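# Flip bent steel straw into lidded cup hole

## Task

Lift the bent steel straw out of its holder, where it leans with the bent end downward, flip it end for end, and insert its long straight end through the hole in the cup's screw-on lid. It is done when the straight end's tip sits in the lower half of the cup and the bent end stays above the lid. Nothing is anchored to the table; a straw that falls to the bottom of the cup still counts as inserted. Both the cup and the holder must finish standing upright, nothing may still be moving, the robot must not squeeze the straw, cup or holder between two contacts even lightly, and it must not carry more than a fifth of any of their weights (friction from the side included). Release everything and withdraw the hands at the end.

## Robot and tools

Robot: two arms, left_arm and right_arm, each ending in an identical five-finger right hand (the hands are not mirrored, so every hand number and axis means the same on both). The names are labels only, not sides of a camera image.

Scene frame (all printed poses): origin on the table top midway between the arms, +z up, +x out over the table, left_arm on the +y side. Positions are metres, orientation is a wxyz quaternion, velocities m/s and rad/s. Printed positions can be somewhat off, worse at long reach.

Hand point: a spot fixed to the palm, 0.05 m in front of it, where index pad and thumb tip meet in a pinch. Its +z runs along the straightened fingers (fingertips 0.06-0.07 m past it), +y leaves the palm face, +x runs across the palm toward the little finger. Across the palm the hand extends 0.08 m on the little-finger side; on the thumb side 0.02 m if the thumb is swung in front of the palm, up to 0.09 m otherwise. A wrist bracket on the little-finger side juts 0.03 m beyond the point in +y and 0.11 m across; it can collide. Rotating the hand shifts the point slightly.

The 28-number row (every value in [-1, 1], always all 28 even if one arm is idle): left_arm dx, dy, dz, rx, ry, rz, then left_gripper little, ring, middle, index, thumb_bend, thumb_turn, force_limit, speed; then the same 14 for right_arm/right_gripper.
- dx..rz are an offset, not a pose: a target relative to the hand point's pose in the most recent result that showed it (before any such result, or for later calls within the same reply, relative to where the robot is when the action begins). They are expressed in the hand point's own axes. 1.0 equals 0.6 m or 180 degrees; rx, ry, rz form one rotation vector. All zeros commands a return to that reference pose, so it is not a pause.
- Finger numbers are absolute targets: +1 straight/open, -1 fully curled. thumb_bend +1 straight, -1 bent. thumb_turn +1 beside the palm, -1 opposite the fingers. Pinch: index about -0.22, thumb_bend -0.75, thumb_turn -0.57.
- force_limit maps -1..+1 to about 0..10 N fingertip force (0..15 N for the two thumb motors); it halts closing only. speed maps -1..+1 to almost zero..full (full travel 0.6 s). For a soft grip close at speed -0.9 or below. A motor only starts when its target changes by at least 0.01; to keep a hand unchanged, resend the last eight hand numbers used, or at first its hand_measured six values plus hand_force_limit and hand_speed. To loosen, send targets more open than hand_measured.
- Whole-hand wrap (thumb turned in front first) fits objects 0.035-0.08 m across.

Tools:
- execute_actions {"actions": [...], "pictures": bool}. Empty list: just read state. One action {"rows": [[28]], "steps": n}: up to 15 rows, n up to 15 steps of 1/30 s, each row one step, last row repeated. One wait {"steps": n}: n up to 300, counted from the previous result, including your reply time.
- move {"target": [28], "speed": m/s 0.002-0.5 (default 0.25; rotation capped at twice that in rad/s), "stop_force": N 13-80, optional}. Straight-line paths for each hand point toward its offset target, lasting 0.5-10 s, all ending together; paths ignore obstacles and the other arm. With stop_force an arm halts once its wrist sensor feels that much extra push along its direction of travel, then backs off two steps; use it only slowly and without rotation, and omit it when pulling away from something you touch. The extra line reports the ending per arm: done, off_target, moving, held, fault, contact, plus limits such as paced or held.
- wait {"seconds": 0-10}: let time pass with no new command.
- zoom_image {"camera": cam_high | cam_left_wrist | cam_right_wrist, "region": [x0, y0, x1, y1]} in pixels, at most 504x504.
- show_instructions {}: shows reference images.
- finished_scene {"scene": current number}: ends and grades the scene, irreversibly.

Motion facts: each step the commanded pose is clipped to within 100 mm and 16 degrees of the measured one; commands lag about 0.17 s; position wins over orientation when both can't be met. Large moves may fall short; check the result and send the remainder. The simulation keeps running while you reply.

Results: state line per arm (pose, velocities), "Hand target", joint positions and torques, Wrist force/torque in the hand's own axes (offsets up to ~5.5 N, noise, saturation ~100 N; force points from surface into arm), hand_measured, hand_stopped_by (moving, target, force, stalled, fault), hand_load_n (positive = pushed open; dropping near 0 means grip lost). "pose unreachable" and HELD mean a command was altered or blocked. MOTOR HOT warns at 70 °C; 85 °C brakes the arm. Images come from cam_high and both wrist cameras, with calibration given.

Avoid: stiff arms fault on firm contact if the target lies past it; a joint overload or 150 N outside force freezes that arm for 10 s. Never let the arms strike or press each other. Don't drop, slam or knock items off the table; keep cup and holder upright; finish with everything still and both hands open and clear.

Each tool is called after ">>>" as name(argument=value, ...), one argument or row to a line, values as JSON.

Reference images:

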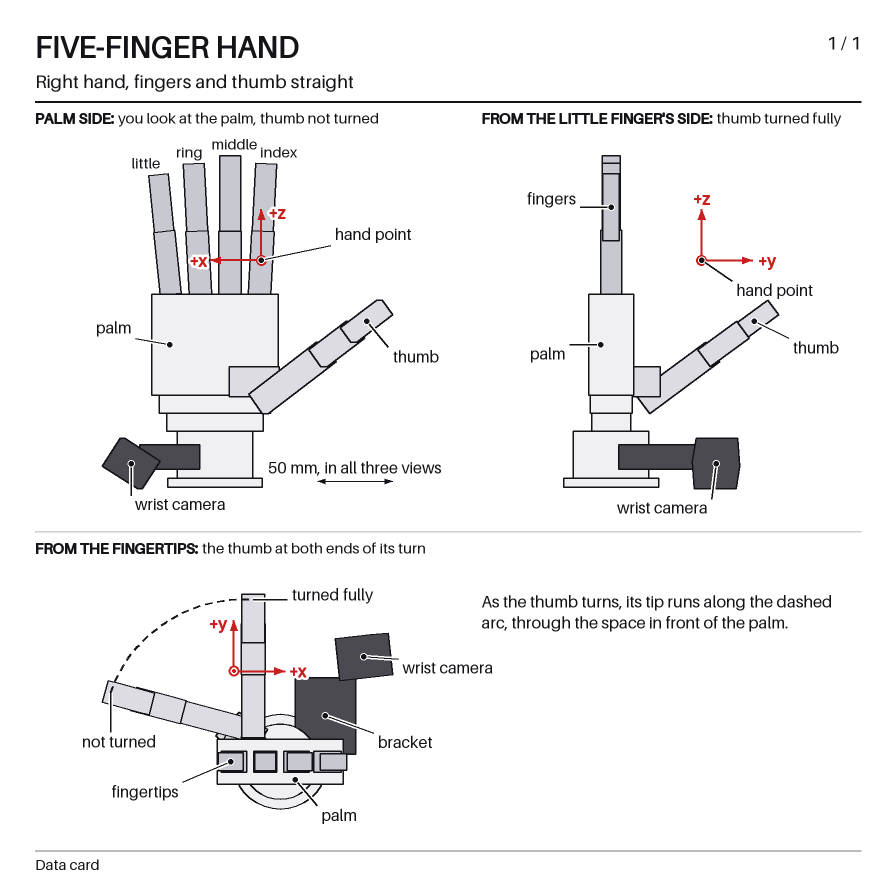

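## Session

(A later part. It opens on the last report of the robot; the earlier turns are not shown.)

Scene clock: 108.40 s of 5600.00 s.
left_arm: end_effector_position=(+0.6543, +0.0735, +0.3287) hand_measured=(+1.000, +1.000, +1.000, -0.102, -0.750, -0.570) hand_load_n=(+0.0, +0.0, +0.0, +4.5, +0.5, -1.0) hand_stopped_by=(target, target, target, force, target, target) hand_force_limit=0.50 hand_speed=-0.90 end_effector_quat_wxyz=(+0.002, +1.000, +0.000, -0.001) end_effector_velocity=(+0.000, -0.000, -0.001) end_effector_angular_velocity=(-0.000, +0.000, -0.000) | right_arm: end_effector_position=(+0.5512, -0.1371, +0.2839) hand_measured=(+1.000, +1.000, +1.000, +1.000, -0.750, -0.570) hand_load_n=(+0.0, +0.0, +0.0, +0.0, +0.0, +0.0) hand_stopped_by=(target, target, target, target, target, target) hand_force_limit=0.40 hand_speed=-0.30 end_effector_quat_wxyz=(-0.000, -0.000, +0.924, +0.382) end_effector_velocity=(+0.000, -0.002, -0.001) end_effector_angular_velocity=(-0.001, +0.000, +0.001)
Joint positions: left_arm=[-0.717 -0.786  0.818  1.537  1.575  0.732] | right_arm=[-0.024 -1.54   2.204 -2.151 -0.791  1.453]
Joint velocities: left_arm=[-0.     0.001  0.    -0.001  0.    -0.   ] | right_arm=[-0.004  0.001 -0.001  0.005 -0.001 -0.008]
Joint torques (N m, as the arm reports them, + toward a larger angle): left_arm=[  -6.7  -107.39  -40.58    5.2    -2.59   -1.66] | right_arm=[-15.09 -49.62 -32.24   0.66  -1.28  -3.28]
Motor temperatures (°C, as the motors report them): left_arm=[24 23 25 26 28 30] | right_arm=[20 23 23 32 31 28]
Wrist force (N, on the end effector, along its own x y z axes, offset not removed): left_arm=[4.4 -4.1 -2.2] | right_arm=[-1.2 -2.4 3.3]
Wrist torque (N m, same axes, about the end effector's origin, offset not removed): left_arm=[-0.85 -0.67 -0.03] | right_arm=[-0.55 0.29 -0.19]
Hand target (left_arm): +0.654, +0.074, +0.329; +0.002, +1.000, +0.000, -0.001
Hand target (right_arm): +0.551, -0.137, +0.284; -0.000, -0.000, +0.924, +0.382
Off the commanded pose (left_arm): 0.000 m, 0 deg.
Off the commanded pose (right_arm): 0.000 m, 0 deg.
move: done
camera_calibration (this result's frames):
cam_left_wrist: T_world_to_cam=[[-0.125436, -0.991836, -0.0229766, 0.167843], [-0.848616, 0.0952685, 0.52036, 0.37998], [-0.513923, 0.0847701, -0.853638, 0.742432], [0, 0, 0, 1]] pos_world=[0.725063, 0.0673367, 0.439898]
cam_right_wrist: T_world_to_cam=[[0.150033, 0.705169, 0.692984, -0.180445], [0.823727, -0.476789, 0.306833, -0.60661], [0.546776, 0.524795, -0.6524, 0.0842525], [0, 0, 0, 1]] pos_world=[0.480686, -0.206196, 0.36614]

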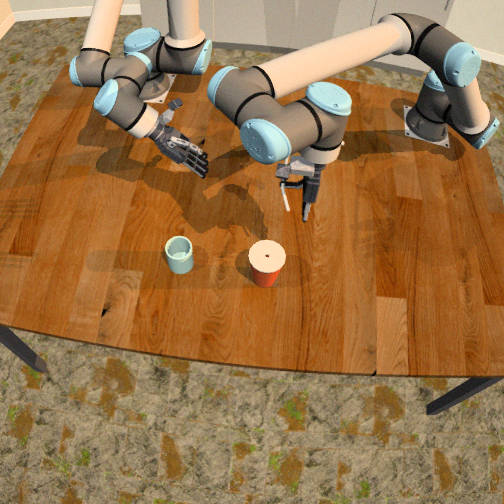

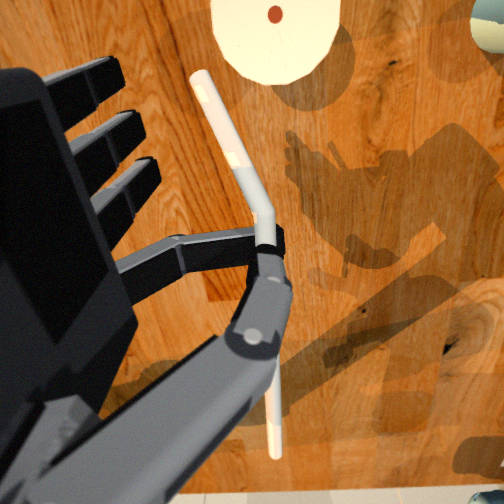

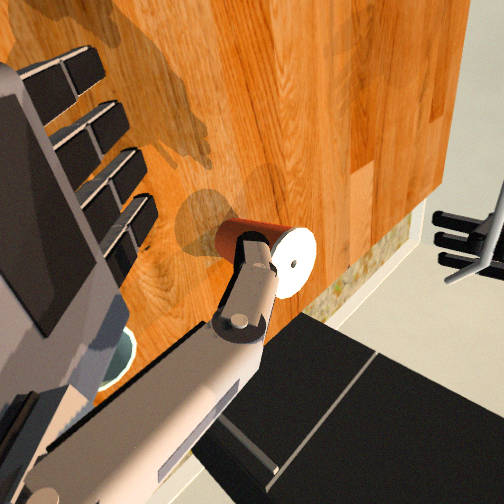

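>>> move(
  target=[0,0,0,0,0,0,1,1,1,-0.45,-0.75,-0.57,0.5,-0.9,0,0,0,0,0,0,1,1,1,1,1,1,0.4,0.5],
)

>>> move(
  target=[0.143,0.03,0.045,-0.174,0.478,0.174,1,1,1,-0.45,-0.75,-0.57,0.5,-0.9,0,-0.05,0.05,0,0,0,1,1,1,1,1,1,0.4,0.5],
  speed=0.2,
)

Scene clock: 114.00 s of 5600.00 s.
left_arm: end_effector_position=(+0.6543, +0.0735, +0.3287) hand_measured=(+1.000, +1.000, +1.000, -0.112, -0.750, -0.570) hand_load_n=(+0.0, +0.0, +0.0, +8.0, +1.5, -1.5) hand_stopped_by=(target, target, target, force, target, target) hand_force_limit=0.50 hand_speed=-0.90 end_effector_quat_wxyz=(+0.002, +1.000, +0.000, -0.001) end_effector_velocity=(+0.001, +0.000, -0.002) end_effector_angular_velocity=(+0.002, +0.001, +0.001) | right_arm: end_effector_position=(+0.5512, -0.1371, +0.2838) hand_measured=(+1.000, +1.000, +1.000, +1.000, +1.000, +1.000) hand_load_n=(+0.0, +0.0, +0.0, +0.0, +0.0, +0.0) hand_stopped_by=(target, target, target, target, target, target) hand_force_limit=0.40 hand_speed=0.50 end_effector_quat_wxyz=(-0.000, -0.000, +0.924, +0.381) end_effector_velocity=(-0.000, -0.000, -0.001) end_effector_angular_velocity=(-0.001, +0.001, -0.000)
Joint positions: left_arm=[-0.717 -0.786  0.818  1.537  1.575  0.732] | right_arm=[-0.024 -1.54   2.204 -2.151 -0.792  1.453]
Joint velocities: left_arm=[ 0.001  0.003 -0.001  0.001 -0.    -0.   ] | right_arm=[-0.001  0.001  0.001 -0.001 -0.001 -0.   ]
Joint torques (N m, as the arm reports them, + toward a larger angle): left_arm=[  3.69 -97.61 -40.6    5.21  -2.32  -0.36] | right_arm=[  7.19 -29.71 -37.86  -7.64   3.98   3.05]
Motor temperatures (°C, as the motors report them): left_arm=[24 23 25 26 28 30] | right_arm=[20 23 24 32 31 28]
Wrist force (N, on the end effector, along its own x y z axes, offset not removed): left_arm=[-3.4 -4.4 1.9] | right_arm=[-1.7 1.5 -2.9]
Wrist torque (N m, same axes, about the end effector's origin, offset not removed): left_arm=[-0.99 0.20 -0.53] | right_arm=[0.47 0.45 -0.14]
Hand target (left_arm): +0.654, +0.074, +0.329; +0.002, +1.000, +0.000, -0.001
Hand target (right_arm): +0.551, -0.137, +0.284; -0.000, -0.000, +0.924, +0.382
Off the commanded pose (left_arm): 0.000 m, 0 deg.
Off the commanded pose (right_arm): 0.000 m, 0 deg.
After step 90, 1.20 s passed at rest.
move: done
camera_calibration (this result's frames):
cam_left_wrist: T_world_to_cam=[[-0.125436, -0.991836, -0.0229764, 0.167843], [-0.848616, 0.0952687, 0.52036, 0.37998], [-0.513923, 0.0847699, -0.853638, 0.742432], [0, 0, 0, 1]] pos_world=[0.725063, 0.0673366, 0.439898]
cam_right_wrist: T_world_to_cam=[[0.150031, 0.705219, 0.692933, -0.180404], [0.823731, -0.476762, 0.306864, -0.606615], [0.54677, 0.524752, -0.65244, 0.0842578], [0, 0, 0, 1]] pos_world=[0.480684, -0.206201, 0.366129]

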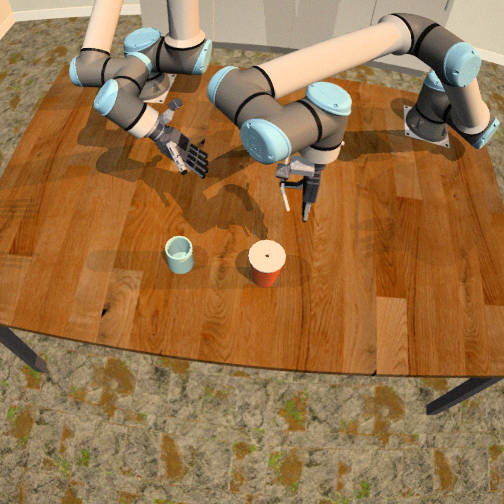

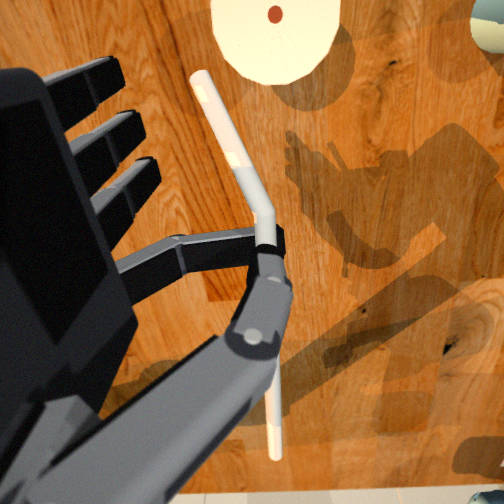

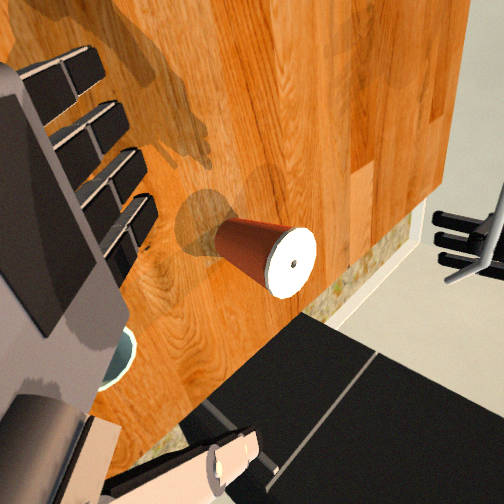

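Scene clock: 118.73 s of 5600.00 s.
left_arm: end_effector_position=(+0.7402, +0.0556, +0.3009) hand_measured=(+1.000, +1.000, +1.000, -0.112, -0.750, -0.570) hand_load_n=(+0.0, +0.0, +0.0, +8.0, +1.5, -1.5) hand_stopped_by=(target, target, target, force, target, target) hand_force_limit=0.50 hand_speed=-0.90 end_effector_quat_wxyz=(+0.242, +0.665, -0.240, +0.664) end_effector_velocity=(+0.001, -0.000, -0.002) end_effector_angular_velocity=(-0.005, -0.012, -0.004) | right_arm: end_effector_position=(+0.5512, -0.1372, +0.2415) hand_measured=(+1.000, +1.000, +1.000, +1.000, +1.000, +1.000) hand_load_n=(+0.0, +0.0, +0.0, +0.0, +0.0, +0.0) hand_stopped_by=(target, target, target, target, target, target) hand_force_limit=0.40 hand_speed=0.50 end_effector_quat_wxyz=(-0.000, -0.000, +0.924, +0.381) end_effector_velocity=(-0.001, -0.000, -0.002) end_effector_angular_velocity=(+0.000, +0.004, -0.000)
Joint positions: left_arm=[-0.704 -1.199  1.751 -0.553  1.441  1.568] | right_arm=[-0.024 -1.483  2.24  -2.244 -0.792  1.452]
Joint velocities: left_arm=[ 0.003  0.004  0.005 -0.021  0.007  0.005] | right_arm=[-0.     0.002  0.002 -0.001 -0.     0.   ]
Joint torques (N m, as the arm reports them, + toward a larger angle): left_arm=[ 17.18 -52.92 -29.51  -4.1    2.05   2.  ] | right_arm=[ -9.98 -30.64 -29.76  -7.77  -0.46  -2.75]
Motor temperatures (°C, as the motors report them): left_arm=[24 23 25 26 28 30] | right_arm=[20 23 24 32 31 28]
Wrist force (N, on the end effector, along its own x y z axes, offset not removed): left_arm=[2.7 -0.7 -2.7] | right_arm=[-7.2 -1.2 -1.2]
Wrist torque (N m, same axes, about the end effector's origin, offset not removed): left_arm=[-0.11 -0.32 -0.08] | right_arm=[-0.12 1.31 -0.38]
Hand target (left_arm): +0.740, +0.056, +0.301; +0.242, +0.664, -0.240, +0.665
Hand target (right_arm): +0.551, -0.137, +0.241; -0.000, -0.000, +0.924, +0.381
Off the commanded pose (left_arm): 0.001 m, 0 deg.
Off the commanded pose (right_arm): 0.000 m, 0 deg.
move: done
camera_calibration (this result's frames):
cam_left_wrist: T_world_to_cam=[[-0.614623, -0.779094, -0.123497, 0.540703], [-0.339581, 0.402636, -0.850041, 0.487564], [0.711986, -0.480517, -0.512035, -0.214372], [0, 0, 0, 1]] pos_world=[0.650525, 0.121938, 0.371459]
cam_right_wrist: T_world_to_cam=[[0.150008, 0.705211, 0.692947, -0.150962], [0.823733, -0.476753, 0.30687, -0.593706], [0.546773, 0.524771, -0.652422, 0.0566462], [0, 0, 0, 1]] pos_world=[0.480728, -0.206317, 0.323757]

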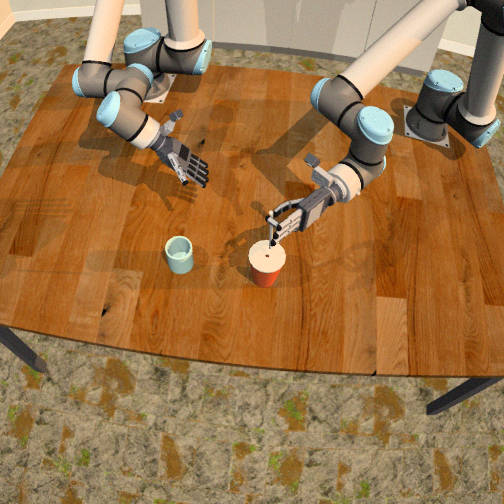

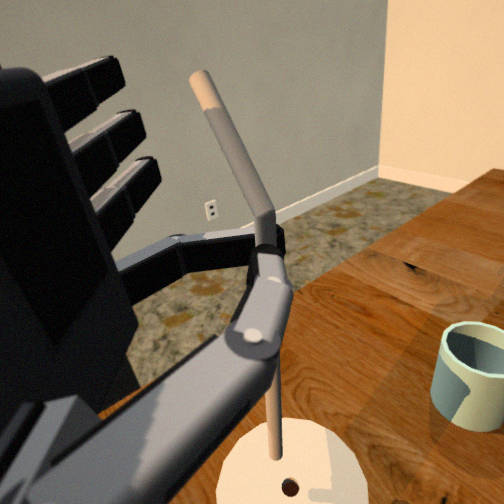

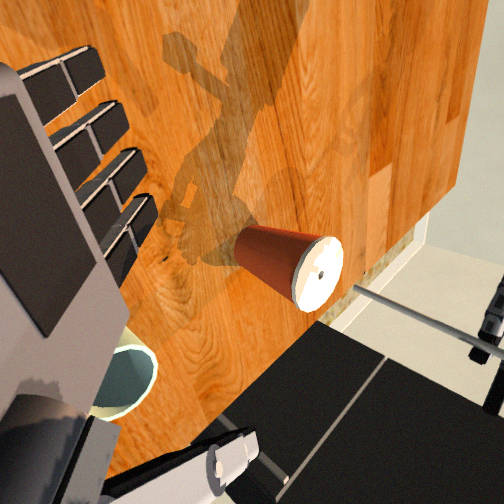

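>>> move(
  target=[-0.035,-0.005,-0.009,0,0.012,-0.022,1,1,1,-0.45,-0.75,-0.57,0.5,-0.9,-0.05,0.03,0.1,0,0,0,1,1,1,1,1,1,0.4,0.5],
  speed=0.05,
)

>>> zoom_image(
  camera="cam_left_wrist",
  region=[220, 384, 340, 504],
)

Scene clock: 124.63 s of 5600.00 s.
left_arm: end_effector_position=(+0.7380, +0.0612, +0.2800) hand_measured=(+1.000, +1.000, +1.000, -0.112, -0.750, -0.570) hand_load_n=(+0.0, +0.0, +0.0, +8.0, +1.5, -1.5) hand_stopped_by=(target, target, target, force, target, target) hand_force_limit=0.50 hand_speed=-0.90 end_effector_quat_wxyz=(+0.269, +0.660, -0.212, +0.668) end_effector_velocity=(+0.001, +0.000, -0.000) end_effector_angular_velocity=(-0.004, -0.000, +0.001) | right_arm: end_effector_position=(+0.5811, -0.0824, +0.2118) hand_measured=(+1.000, +1.000, +1.000, +1.000, +1.000, +1.000) hand_load_n=(+0.0, +0.0, +0.0, +0.0, +0.0, +0.0) hand_stopped_by=(target, target, target, target, target, target) hand_force_limit=0.40 hand_speed=0.50 end_effector_quat_wxyz=(-0.000, -0.000, +0.924, +0.381) end_effector_velocity=(+0.001, +0.003, -0.001) end_effector_angular_velocity=(-0.001, +0.000, +0.000)
Joint positions: left_arm=[-0.699 -1.181  1.799 -0.656  1.445  1.504] | right_arm=[ 0.068 -1.362  2.193 -2.409 -0.788  1.581]
Joint velocities: left_arm=[ 0.001  0.001  0.001 -0.004 -0.    -0.003] | right_arm=[ 0.004  0.005 -0.002 -0.006 -0.001  0.005]
Joint torques (N m, as the arm reports them, + toward a larger angle): left_arm=[ 19.38 -50.19 -28.51  -4.67   2.31  -2.89] | right_arm=[  9.92 -41.58 -41.22  -8.07   2.46   3.28]
Motor temperatures (°C, as the motors report them): left_arm=[24 23 25 26 28 30] | right_arm=[20 23 24 32 31 28]
Wrist force (N, on the end effector, along its own x y z axes, offset not removed): left_arm=[0.3 -3.4 3.3] | right_arm=[0.7 0.2 1.4]
Wrist torque (N m, same axes, about the end effector's origin, offset not removed): left_arm=[-0.76 -0.63 -0.30] | right_arm=[-0.19 0.05 0.22]
Hand target (left_arm): +0.738, +0.061, +0.280; +0.269, +0.660, -0.212, +0.668
Hand target (right_arm): +0.581, -0.082, +0.212; -0.000, -0.000, +0.924, +0.381
Off the commanded pose (left_arm): 0.000 m, 0 deg.
Off the commanded pose (right_arm): 0.000 m, 0 deg.
After step 90, 1.10 s passed at rest.
move: done
camera_calibration (this result's frames):
cam_left_wrist: T_world_to_cam=[[-0.61586, -0.78601, -0.0538978, 0.522963], [-0.352815, 0.336314, -0.873163, 0.487047], [0.704442, -0.51873, -0.484438, -0.220623], [0, 0, 0, 1]] pos_world=[0.649325, 0.13281, 0.34658]
cam_right_wrist: T_world_to_cam=[[0.149992, 0.705228, 0.692932, -0.173535], [0.823762, -0.476711, 0.306859, -0.583111], [0.546734, 0.524785, -0.652443, -0.00775429], [0, 0, 0, 1]] pos_world=[0.510613, -0.151525, 0.294122]

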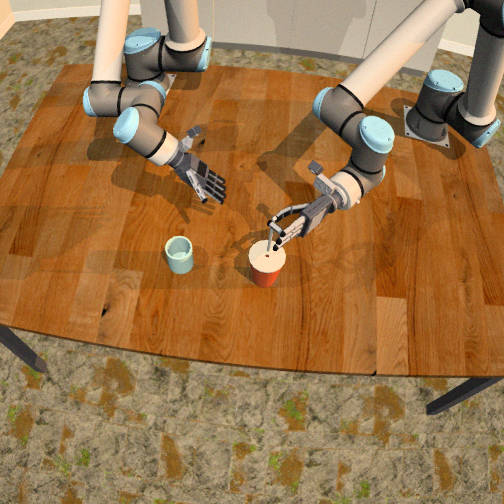

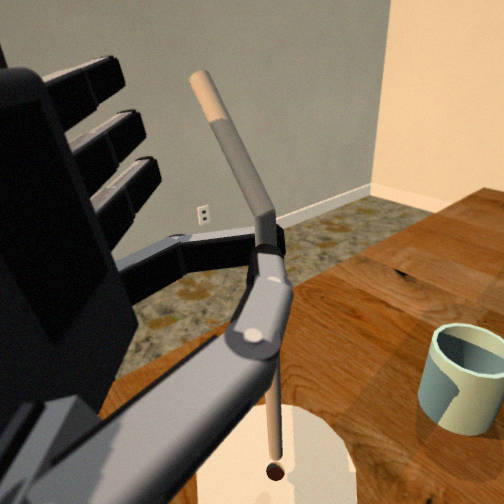

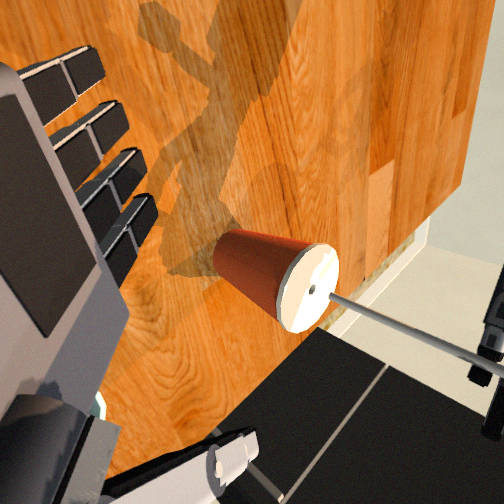

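Region (220, 384, 340, 504) of cam_left_wrist's 504x504 image, scaled by 4.200, with more detail than that image has.

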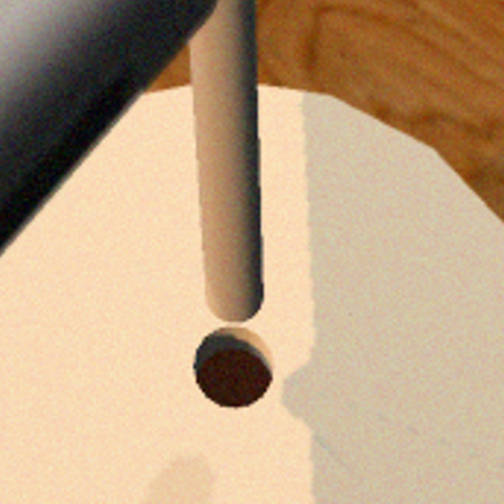

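>>> zoom_image(
  camera="cam_right_wrist",
  region=[270, 240, 390, 360],
)

Region (270, 240, 390, 360) of cam_right_wrist's 504x504 image, scaled by 4.200, with more detail than that image has.

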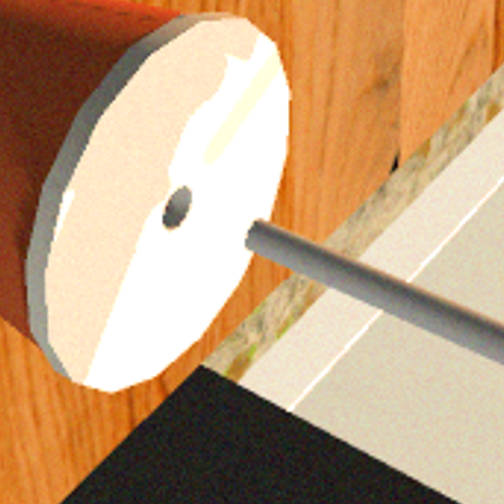

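>>> move(
  target=[-0.025,-0.0028,0.0017,0,0,0,1,1,1,-0.45,-0.75,-0.57,0.5,-0.9,0,0,0,0,0,0,1,1,1,1,1,1,0.4,0.5],
  speed=0.03,
)

>>> zoom_image(
  camera="cam_left_wrist",
  region=[220, 384, 340, 504],
)

>>> zoom_image(
  camera="cam_right_wrist",
  region=[270, 240, 390, 360],
)

Scene clock: 130.33 s of 5600.00 s.
left_arm: end_effector_position=(+0.7395, +0.0606, +0.2653) hand_measured=(+1.000, +1.000, +1.000, -0.112, -0.750, -0.570) hand_load_n=(+0.0, +0.0, +0.0, +8.0, +1.5, -1.5) hand_stopped_by=(target, target, target, force, target, target) hand_force_limit=0.50 hand_speed=-0.90 end_effector_quat_wxyz=(+0.269, +0.660, -0.212, +0.668) end_effector_velocity=(-0.000, -0.001, -0.002) end_effector_angular_velocity=(-0.000, -0.001, -0.001) | right_arm: end_effector_position=(+0.5811, -0.0825, +0.2118) hand_measured=(+1.000, +1.000, +1.000, +1.000, +1.000, +1.000) hand_load_n=(+0.0, +0.0, +0.0, +0.0, +0.0, +0.0) hand_stopped_by=(target, target, target, target, target, target) hand_force_limit=0.40 hand_speed=0.50 end_effector_quat_wxyz=(-0.000, -0.000, +0.924, +0.381) end_effector_velocity=(+0.000, -0.000, +0.001) end_effector_angular_velocity=(-0.000, -0.002, -0.000)
Joint positions: left_arm=[-0.698 -1.164  1.805 -0.679  1.446  1.504] | right_arm=[ 0.068 -1.362  2.193 -2.409 -0.788  1.581]
Joint velocities: left_arm=[-0.     0.003  0.001 -0.004  0.     0.   ] | right_arm=[ 0.    -0.002 -0.001  0.    -0.     0.001]
Joint torques (N m, as the arm reports them, + toward a larger angle): left_arm=[ 19.4  -52.02 -27.71  -5.27   2.58   2.24] | right_arm=[-11.86 -59.27 -27.7    0.39   1.65  -3.93]
Motor temperatures (°C, as the motors report them): left_arm=[24 23 25 26 28 30] | right_arm=[20 23 24 32 31 28]
Wrist force (N, on the end effector, along its own x y z axes, offset not removed): left_arm=[0.3 -1.1 -2.6] | right_arm=[-3.5 0.3 -1.6]
Wrist torque (N m, same axes, about the end effector's origin, offset not removed): left_arm=[-0.35 0.13 -0.26] | right_arm=[0.18 0.68 -0.14]
Hand target (left_arm): +0.740, +0.061, +0.265; +0.269, +0.660, -0.212, +0.668
Hand target (right_arm): +0.581, -0.082, +0.212; -0.000, -0.000, +0.924, +0.381
Off the commanded pose (left_arm): 0.000 m, 0 deg.
Off the commanded pose (right_arm): 0.000 m, 0 deg.
After step 90, 1.87 s passed at rest.
move: done
camera_calibration (this result's frames):
cam_left_wrist: T_world_to_cam=[[-0.615862, -0.786011, -0.0538645, 0.522675], [-0.352843, 0.336299, -0.873158, 0.474967], [0.704426, -0.518738, -0.484453, -0.229137], [0, 0, 0, 1]] pos_world=[0.650895, 0.132235, 0.331869]
cam_right_wrist: T_world_to_cam=[[0.149994, 0.705285, 0.692874, -0.173497], [0.823763, -0.476686, 0.306895, -0.583115], [0.546732, 0.524731, -0.652488, -0.00776528], [0, 0, 0, 1]] pos_world=[0.510618, -0.151523, 0.2941]

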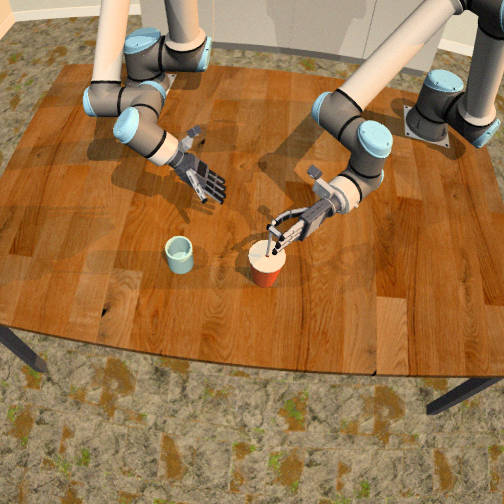

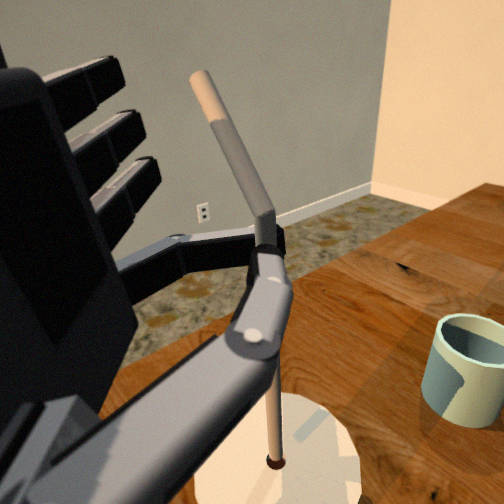

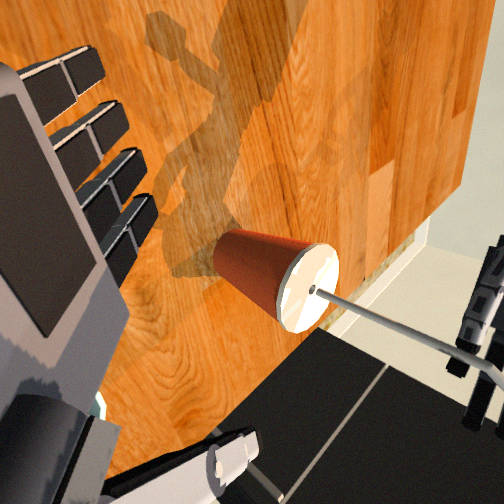

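Region (220, 384, 340, 504) of cam_left_wrist's 504x504 image, scaled by 4.200, with more detail than that image has.

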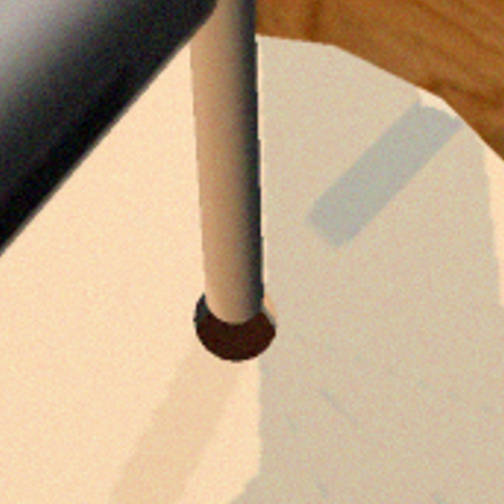

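Region (270, 240, 390, 360) of cam_right_wrist's 504x504 image, scaled by 4.200, with more detail than that image has.

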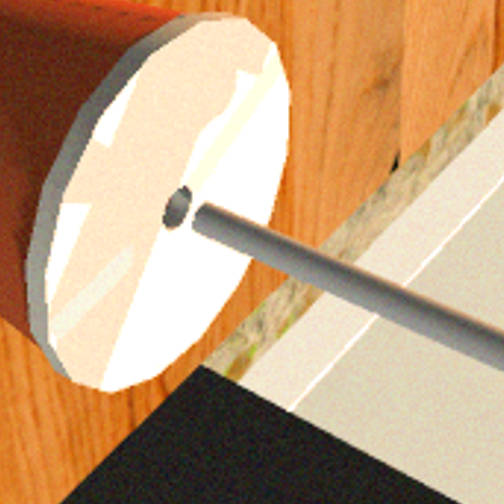

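Aligned. Lower 0.05.

>>> move(
  target=[-0.083,-0.006,-0.0033,0,0,0,1,1,1,-0.45,-0.75,-0.57,0.5,-0.9,0,0,0,0,0,0,1,1,1,1,1,1,0.4,0.5],
  speed=0.025,
)

>>> zoom_image(
  camera="cam_left_wrist",
  region=[220, 340, 340, 460],
)

>>> zoom_image(
  camera="cam_right_wrist",
  region=[270, 200, 470, 400],
)

Scene clock: 134.90 s of 5600.00 s.
left_arm: end_effector_position=(+0.7395, +0.0606, +0.2156) hand_measured=(+1.000, +1.000, +1.000, -0.112, -0.750, -0.570) hand_load_n=(+0.0, +0.0, +0.0, +8.0, +1.5, -1.5) hand_stopped_by=(target, target, target, force, target, target) hand_force_limit=0.50 hand_speed=-0.90 end_effector_quat_wxyz=(+0.269, +0.660, -0.212, +0.668) end_effector_velocity=(+0.001, +0.001, -0.004) end_effector_angular_velocity=(+0.001, +0.001, +0.001) | right_arm: end_effector_position=(+0.5811, -0.0825, +0.2118) hand_measured=(+1.000, +1.000, +1.000, +1.000, +1.000, +1.000) hand_load_n=(+0.0, +0.0, +0.0, +0.0, +0.0, +0.0) hand_stopped_by=(target, target, target, target, target, target) hand_force_limit=0.40 hand_speed=0.50 end_effector_quat_wxyz=(-0.000, -0.000, +0.924, +0.381) end_effector_velocity=(+0.001, -0.000, +0.002) end_effector_angular_velocity=(+0.000, -0.002, -0.001)
Joint positions: left_arm=[-0.698 -1.111  1.834 -0.761  1.446  1.504] | right_arm=[ 0.068 -1.362  2.193 -2.409 -0.788  1.581]
Joint velocities: left_arm=[ 0.001  0.004  0.001 -0.004 -0.    -0.   ] | right_arm=[-0.001 -0.001 -0.001  0.     0.     0.001]
Joint torques (N m, as the arm reports them, + toward a larger angle): left_arm=[-13.98 -53.8  -24.72  -4.5   -3.27  -0.61] | right_arm=[ -3.26 -47.89 -31.14  -2.4   -1.54  -1.61]
Motor temperatures (°C, as the motors report them): left_arm=[24 23 25 26 28 30] | right_arm=[20 23 24 32 31 28]
Wrist force (N, on the end effector, along its own x y z axes, offset not removed): left_arm=[4.5 -7.8 -1.5] | right_arm=[-0.9 2.2 0.7]
Wrist torque (N m, same axes, about the end effector's origin, offset not removed): left_arm=[-1.34 -0.48 -0.08] | right_arm=[0.07 0.23 0.02]
Hand target (left_arm): +0.739, +0.061, +0.215; +0.269, +0.660, -0.212, +0.668
Hand target (right_arm): +0.581, -0.082, +0.212; -0.000, -0.000, +0.924, +0.381
Off the commanded pose (left_arm): 0.000 m, 0 deg.
Off the commanded pose (right_arm): 0.000 m, 0 deg.
move: done
camera_calibration (this result's frames):
cam_left_wrist: T_world_to_cam=[[-0.615861, -0.786009, -0.053895, 0.519935], [-0.352837, 0.336328, -0.873149, 0.431576], [0.70443, -0.518722, -0.484464, -0.253184], [0, 0, 0, 1]] pos_world=[0.650834, 0.132191, 0.282193]
cam_right_wrist: T_world_to_cam=[[0.149992, 0.705269, 0.692891, -0.173507], [0.823762, -0.476694, 0.306888, -0.583116], [0.546735, 0.524746, -0.652474, -0.00775559], [0, 0, 0, 1]] pos_world=[0.510613, -0.151529, 0.294112]

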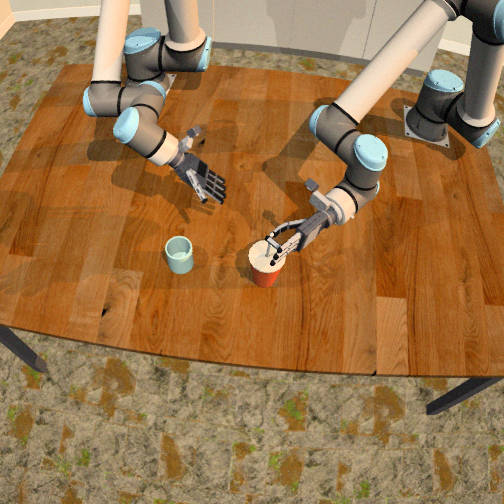

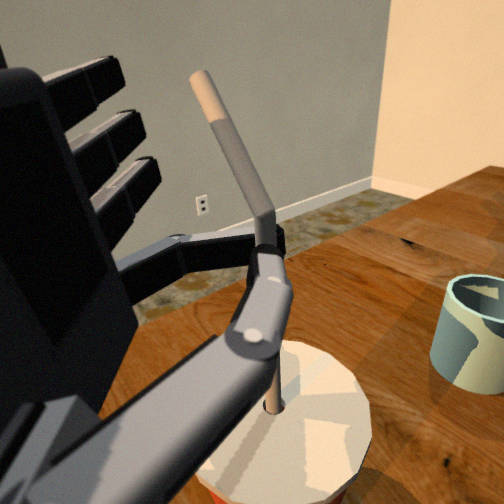

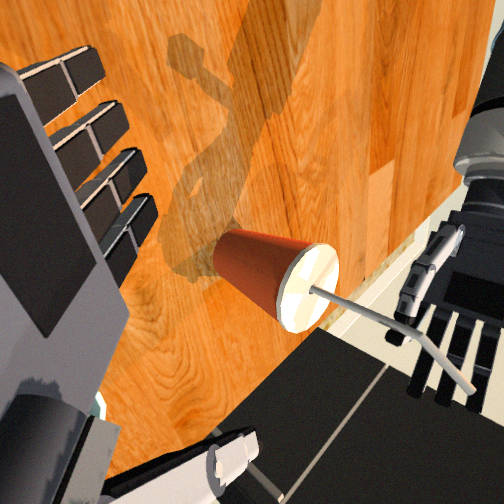

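Region (220, 340, 340, 460) of cam_left_wrist's 504x504 image, scaled by 4.200, with more detail than that image has.

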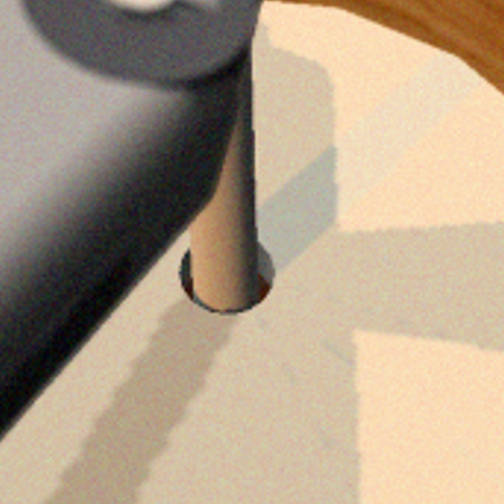

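Region (270, 200, 470, 400) of cam_right_wrist's 504x504 image, scaled by 2.520, with more detail than that image has.

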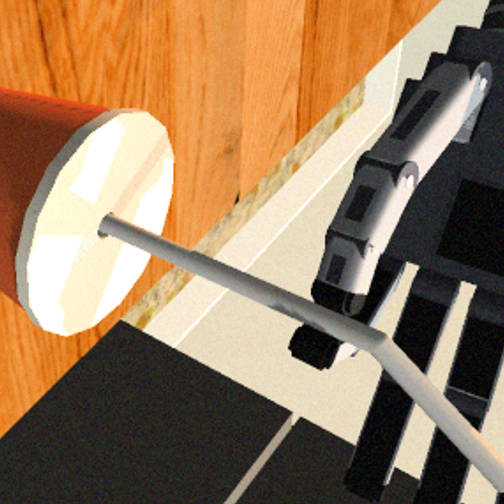

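>>> move(
  target=[-0.092,-0.0062,-0.001,0,0,0,1,1,1,-0.45,-0.75,-0.57,0.5,-0.9,0,0,0,0,0,0,1,1,1,1,1,1,0.4,0.5],
  speed=0.025,
)

>>> zoom_image(
  camera="cam_right_wrist",
  region=[270, 200, 430, 360],
)

Scene clock: 140.77 s of 5600.00 s.
left_arm: end_effector_position=(+0.7405, +0.0593, +0.1606) hand_measured=(+1.000, +1.000, +1.000, -0.112, -0.750, -0.570) hand_load_n=(+0.0, +0.0, +0.0, +8.0, +1.5, -1.5) hand_stopped_by=(target, target, target, force, target, target) hand_force_limit=0.50 hand_speed=-0.90 end_effector_quat_wxyz=(+0.269, +0.660, -0.212, +0.668) end_effector_velocity=(-0.001, -0.002, -0.003) end_effector_angular_velocity=(-0.000, -0.000, -0.002) | right_arm: end_effector_position=(+0.5811, -0.0825, +0.2118) hand_measured=(+1.000, +1.000, +1.000, +1.000, +1.000, +1.000) hand_load_n=(+0.0, +0.0, +0.0, +0.0, +0.0, +0.0) hand_stopped_by=(target, target, target, target, target, target) hand_force_limit=0.40 hand_speed=0.50 end_effector_quat_wxyz=(-0.000, -0.000, +0.924, +0.381) end_effector_velocity=(-0.001, -0.000, +0.000) end_effector_angular_velocity=(-0.000, +0.000, -0.000)
Joint positions: left_arm=[-0.698 -1.045  1.854 -0.847  1.445  1.504] | right_arm=[ 0.068 -1.362  2.193 -2.409 -0.788  1.581]
Joint velocities: left_arm=[-0.002  0.004  0.    -0.004 -0.     0.   ] | right_arm=[-0.    -0.001  0.001 -0.    -0.     0.001]
Joint torques (N m, as the arm reports them, + toward a larger angle): left_arm=[-14.66 -57.94 -22.75  -4.97  -3.19   0.63] | right_arm=[ -3.27 -51.84 -40.24  -5.56   0.69   0.55]
Motor temperatures (°C, as the motors report them): left_arm=[24 23 25 26 28 30] | right_arm=[20 23 24 32 31 28]
Wrist force (N, on the end effector, along its own x y z axes, offset not removed): left_arm=[-2.3 -1.2 -0.9] | right_arm=[0.8 0.1 1.1]
Wrist torque (N m, same axes, about the end effector's origin, offset not removed): left_arm=[-0.48 0.37 -0.44] | right_arm=[-0.27 0.03 0.03]
Hand target (left_arm): +0.740, +0.059, +0.160; +0.269, +0.660, -0.212, +0.668
Hand target (right_arm): +0.581, -0.082, +0.212; -0.000, -0.000, +0.924, +0.381
Off the commanded pose (left_arm): 0.000 m, 0 deg.
Off the commanded pose (right_arm): 0.000 m, 0 deg.
After step 90, 0.33 s passed at rest.
move: done
camera_calibration (this result's frames):
cam_left_wrist: T_world_to_cam=[[-0.615864, -0.786009, -0.0538613, 0.516576], [-0.352866, 0.336314, -0.873143, 0.384337], [0.704413, -0.518731, -0.484479, -0.281165], [0, 0, 0, 1]] pos_world=[0.651815, 0.130927, 0.227186]
cam_right_wrist: T_world_to_cam=[[0.15, 0.705285, 0.692873, -0.173497], [0.823766, -0.476686, 0.306888, -0.58311], [0.546726, 0.524731, -0.652493, -0.00776119], [0, 0, 0, 1]] pos_world=[0.510614, -0.151523, 0.294097]

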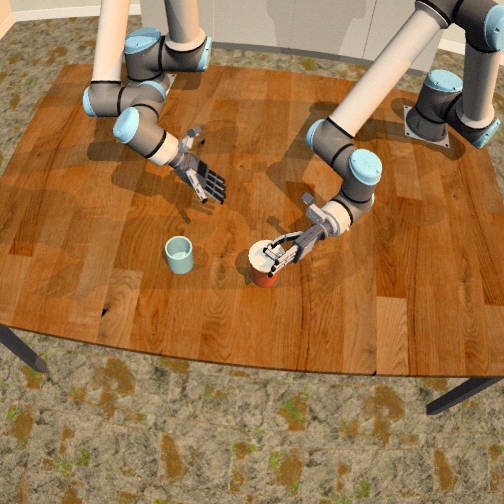

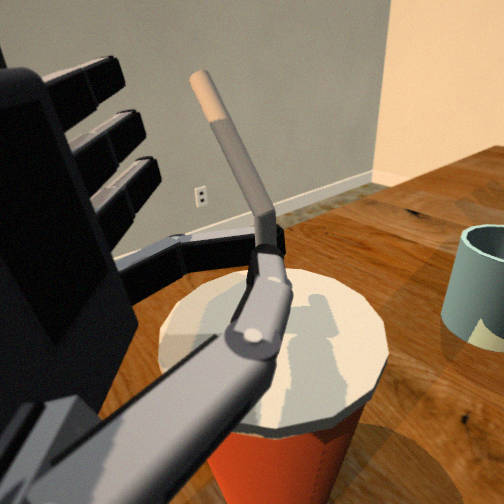

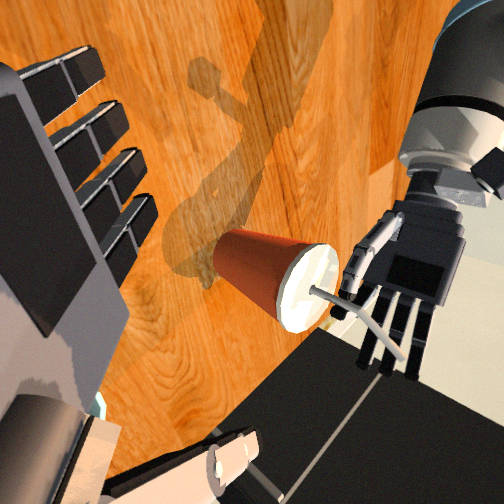

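Region (270, 200, 430, 360) of cam_right_wrist's 504x504 image, scaled by 3.150, with more detail than that image has.

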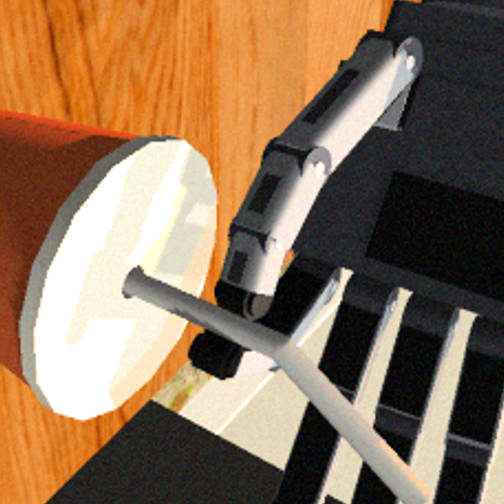

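Room for more; lower 13 mm slowly.

>>> move(
  target=[-0.022,-0.0015,-0.0005,0,0,0,1,1,1,-0.45,-0.75,-0.57,0.5,-0.9,0,0,0,0,0,0,1,1,1,1,1,1,0.4,0.5],
  speed=0.01,
)

Scene clock: 143.50 s of 5600.00 s.
left_arm: end_effector_position=(+0.7406, +0.0591, +0.1476) hand_measured=(+1.000, +1.000, +1.000, -0.112, -0.750, -0.570) hand_load_n=(+0.0, +0.0, +0.0, +8.0, +1.5, -1.5) hand_stopped_by=(target, target, target, force, target, target) hand_force_limit=0.50 hand_speed=-0.90 end_effector_quat_wxyz=(+0.269, +0.660, -0.212, +0.668) end_effector_velocity=(+0.001, +0.001, -0.002) end_effector_angular_velocity=(-0.000, -0.000, +0.002) | right_arm: end_effector_position=(+0.5811, -0.0825, +0.2118) hand_measured=(+1.000, +1.000, +1.000, +1.000, +1.000, +1.000) hand_load_n=(+0.0, +0.0, +0.0, +0.0, +0.0, +0.0) hand_stopped_by=(target, target, target, target, target, target) hand_force_limit=0.40 hand_speed=0.50 end_effector_quat_wxyz=(-0.000, -0.000, +0.924, +0.381) end_effector_velocity=(-0.000, -0.000, -0.001) end_effector_angular_velocity=(-0.001, +0.000, -0.000)
Joint positions: left_arm=[-0.698 -1.028  1.858 -0.868  1.445  1.504] | right_arm=[ 0.068 -1.362  2.193 -2.409 -0.788  1.581]
Joint velocities: left_arm=[ 0.001  0.002  0.001 -0.003 -0.     0.   ] | right_arm=[-0.     0.     0.001 -0.    -0.001 -0.   ]
Joint torques (N m, as the arm reports them, + toward a larger angle): left_arm=[-12.14 -55.98 -21.62  -4.38  -3.45  -0.06] | right_arm=[-11.27 -54.76 -39.73  -2.91   2.42  -1.6 ]
Motor temperatures (°C, as the motors report them): left_arm=[24 23 25 26 28 30] | right_arm=[20 23 24 32 31 28]
Wrist force (N, on the end effector, along its own x y z axes, offset not removed): left_arm=[3.0 -4.0 -4.3] | right_arm=[-2.2 -0.2 0.1]
Wrist torque (N m, same axes, about the end effector's origin, offset not removed): left_arm=[-0.64 -0.22 -0.12] | right_arm=[0.08 0.41 -0.08]
Hand target (left_arm): +0.741, +0.059, +0.147; +0.269, +0.660, -0.212, +0.668
Hand target (right_arm): +0.581, -0.082, +0.212; -0.000, -0.000, +0.924, +0.381
Off the commanded pose (left_arm): 0.000 m, 0 deg.
Off the commanded pose (right_arm): 0.000 m, 0 deg.
move: done
camera_calibration (this result's frames):
cam_left_wrist: T_world_to_cam=[[-0.615862, -0.786008, -0.0538973, 0.515804], [-0.352855, 0.336344, -0.873136, 0.373114], [0.70442, -0.518713, -0.484489, -0.287633], [0, 0, 0, 1]] pos_world=[0.651934, 0.130733, 0.214225]
cam_right_wrist: T_world_to_cam=[[0.149989, 0.705285, 0.692875, -0.173498], [0.823761, -0.476686, 0.306902, -0.583113], [0.546737, 0.524731, -0.652484, -0.007762], [0, 0, 0, 1]] pos_world=[0.510612, -0.151523, 0.294107]

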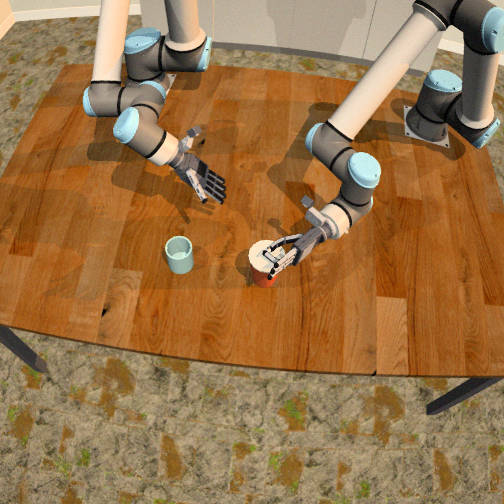

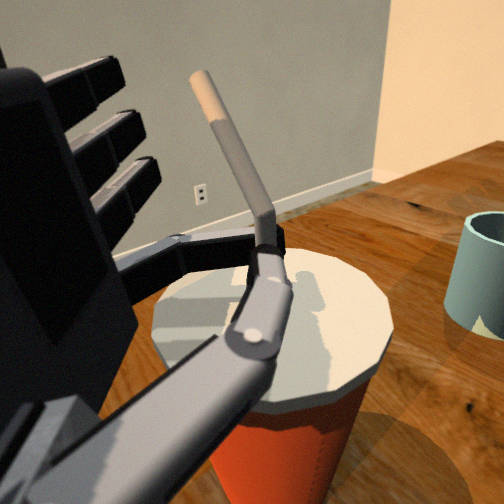

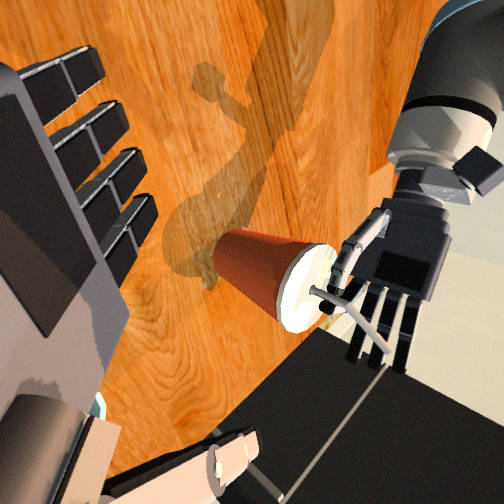

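>>> move(
  target=[-0.008,-0.0005,-0.0002,0,0,0,1,1,1,-0.45,-0.75,-0.57,0.5,-0.9,0,0,0,0,0,0,1,1,1,1,1,1,0.4,0.5],
  speed=0.006,
)

Scene clock: 145.60 s of 5600.00 s.
left_arm: end_effector_position=(+0.7406, +0.0590, +0.1430) hand_measured=(+1.000, +1.000, +1.000, -0.112, -0.750, -0.570) hand_load_n=(+0.0, +0.0, +0.0, +8.0, +1.5, -1.5) hand_stopped_by=(target, target, target, force, target, target) hand_force_limit=0.50 hand_speed=-0.90 end_effector_quat_wxyz=(+0.269, +0.660, -0.212, +0.668) end_effector_velocity=(-0.001, -0.001, -0.000) end_effector_angular_velocity=(+0.000, +0.000, -0.001) | right_arm: end_effector_position=(+0.5811, -0.0825, +0.2118) hand_measured=(+1.000, +1.000, +1.000, +1.000, +1.000, +1.000) hand_load_n=(+0.0, +0.0, +0.0, +0.0, +0.0, +0.0) hand_stopped_by=(target, target, target, target, target, target) hand_force_limit=0.40 hand_speed=0.50 end_effector_quat_wxyz=(-0.000, -0.000, +0.924, +0.381) end_effector_velocity=(+0.000, -0.000, +0.001) end_effector_angular_velocity=(+0.001, -0.001, -0.001)
Joint positions: left_arm=[-0.698 -1.022  1.859 -0.875  1.445  1.504] | right_arm=[ 0.068 -1.362  2.193 -2.409 -0.788  1.581]
Joint velocities: left_arm=[-0.002 -0.     0.    -0.    -0.     0.   ] | right_arm=[-0.001 -0.002  0.     0.     0.001  0.   ]
Joint torques (N m, as the arm reports them, + toward a larger angle): left_arm=[-13.27 -59.72 -21.55  -4.9   -3.43  -2.61] | right_arm=[-11.03 -48.61 -39.65  -2.93   2.54  -1.77]
Motor temperatures (°C, as the motors report them): left_arm=[24 23 25 26 28 30] | right_arm=[20 23 24 32 31 28]
Wrist force (N, on the end effector, along its own x y z axes, offset not removed): left_arm=[4.0 -4.1 0.9] | right_arm=[3.0 1.4 0.5]
Wrist torque (N m, same axes, about the end effector's origin, offset not removed): left_arm=[-1.02 -0.86 -0.10] | right_arm=[0.15 -0.29 0.17]
Hand target (left_arm): +0.741, +0.059, +0.143; +0.269, +0.660, -0.212, +0.668
Hand target (right_arm): +0.581, -0.082, +0.212; -0.000, -0.000, +0.924, +0.381
Off the commanded pose (left_arm): 0.000 m, 0 deg.
Off the commanded pose (right_arm): 0.000 m, 0 deg.
move: done
camera_calibration (this result's frames):
cam_left_wrist: T_world_to_cam=[[-0.615862, -0.786008, -0.0538959, 0.5155], [-0.35286, 0.336347, -0.873132, 0.369092], [0.704417, -0.518712, -0.484495, -0.289937], [0, 0, 0, 1]] pos_world=[0.651952, 0.130651, 0.209577]
cam_right_wrist: T_world_to_cam=[[0.149989, 0.705285, 0.692875, -0.173498], [0.823761, -0.476686, 0.306902, -0.583113], [0.546737, 0.524731, -0.652484, -0.007762], [0, 0, 0, 1]] pos_world=[0.510612, -0.151523, 0.294107]

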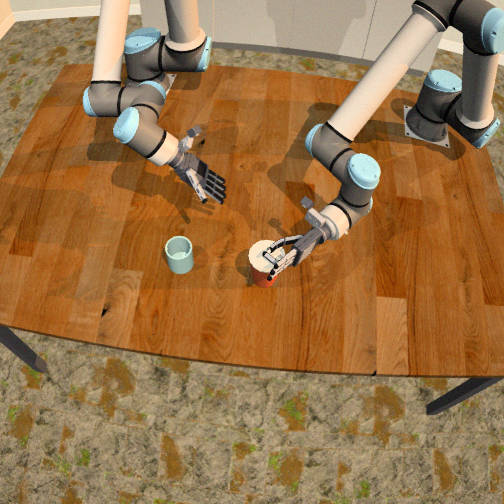

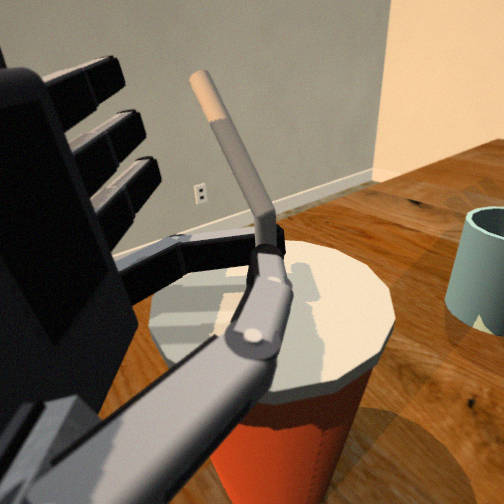

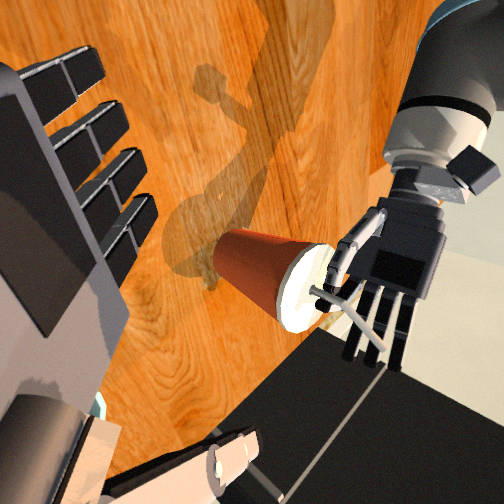

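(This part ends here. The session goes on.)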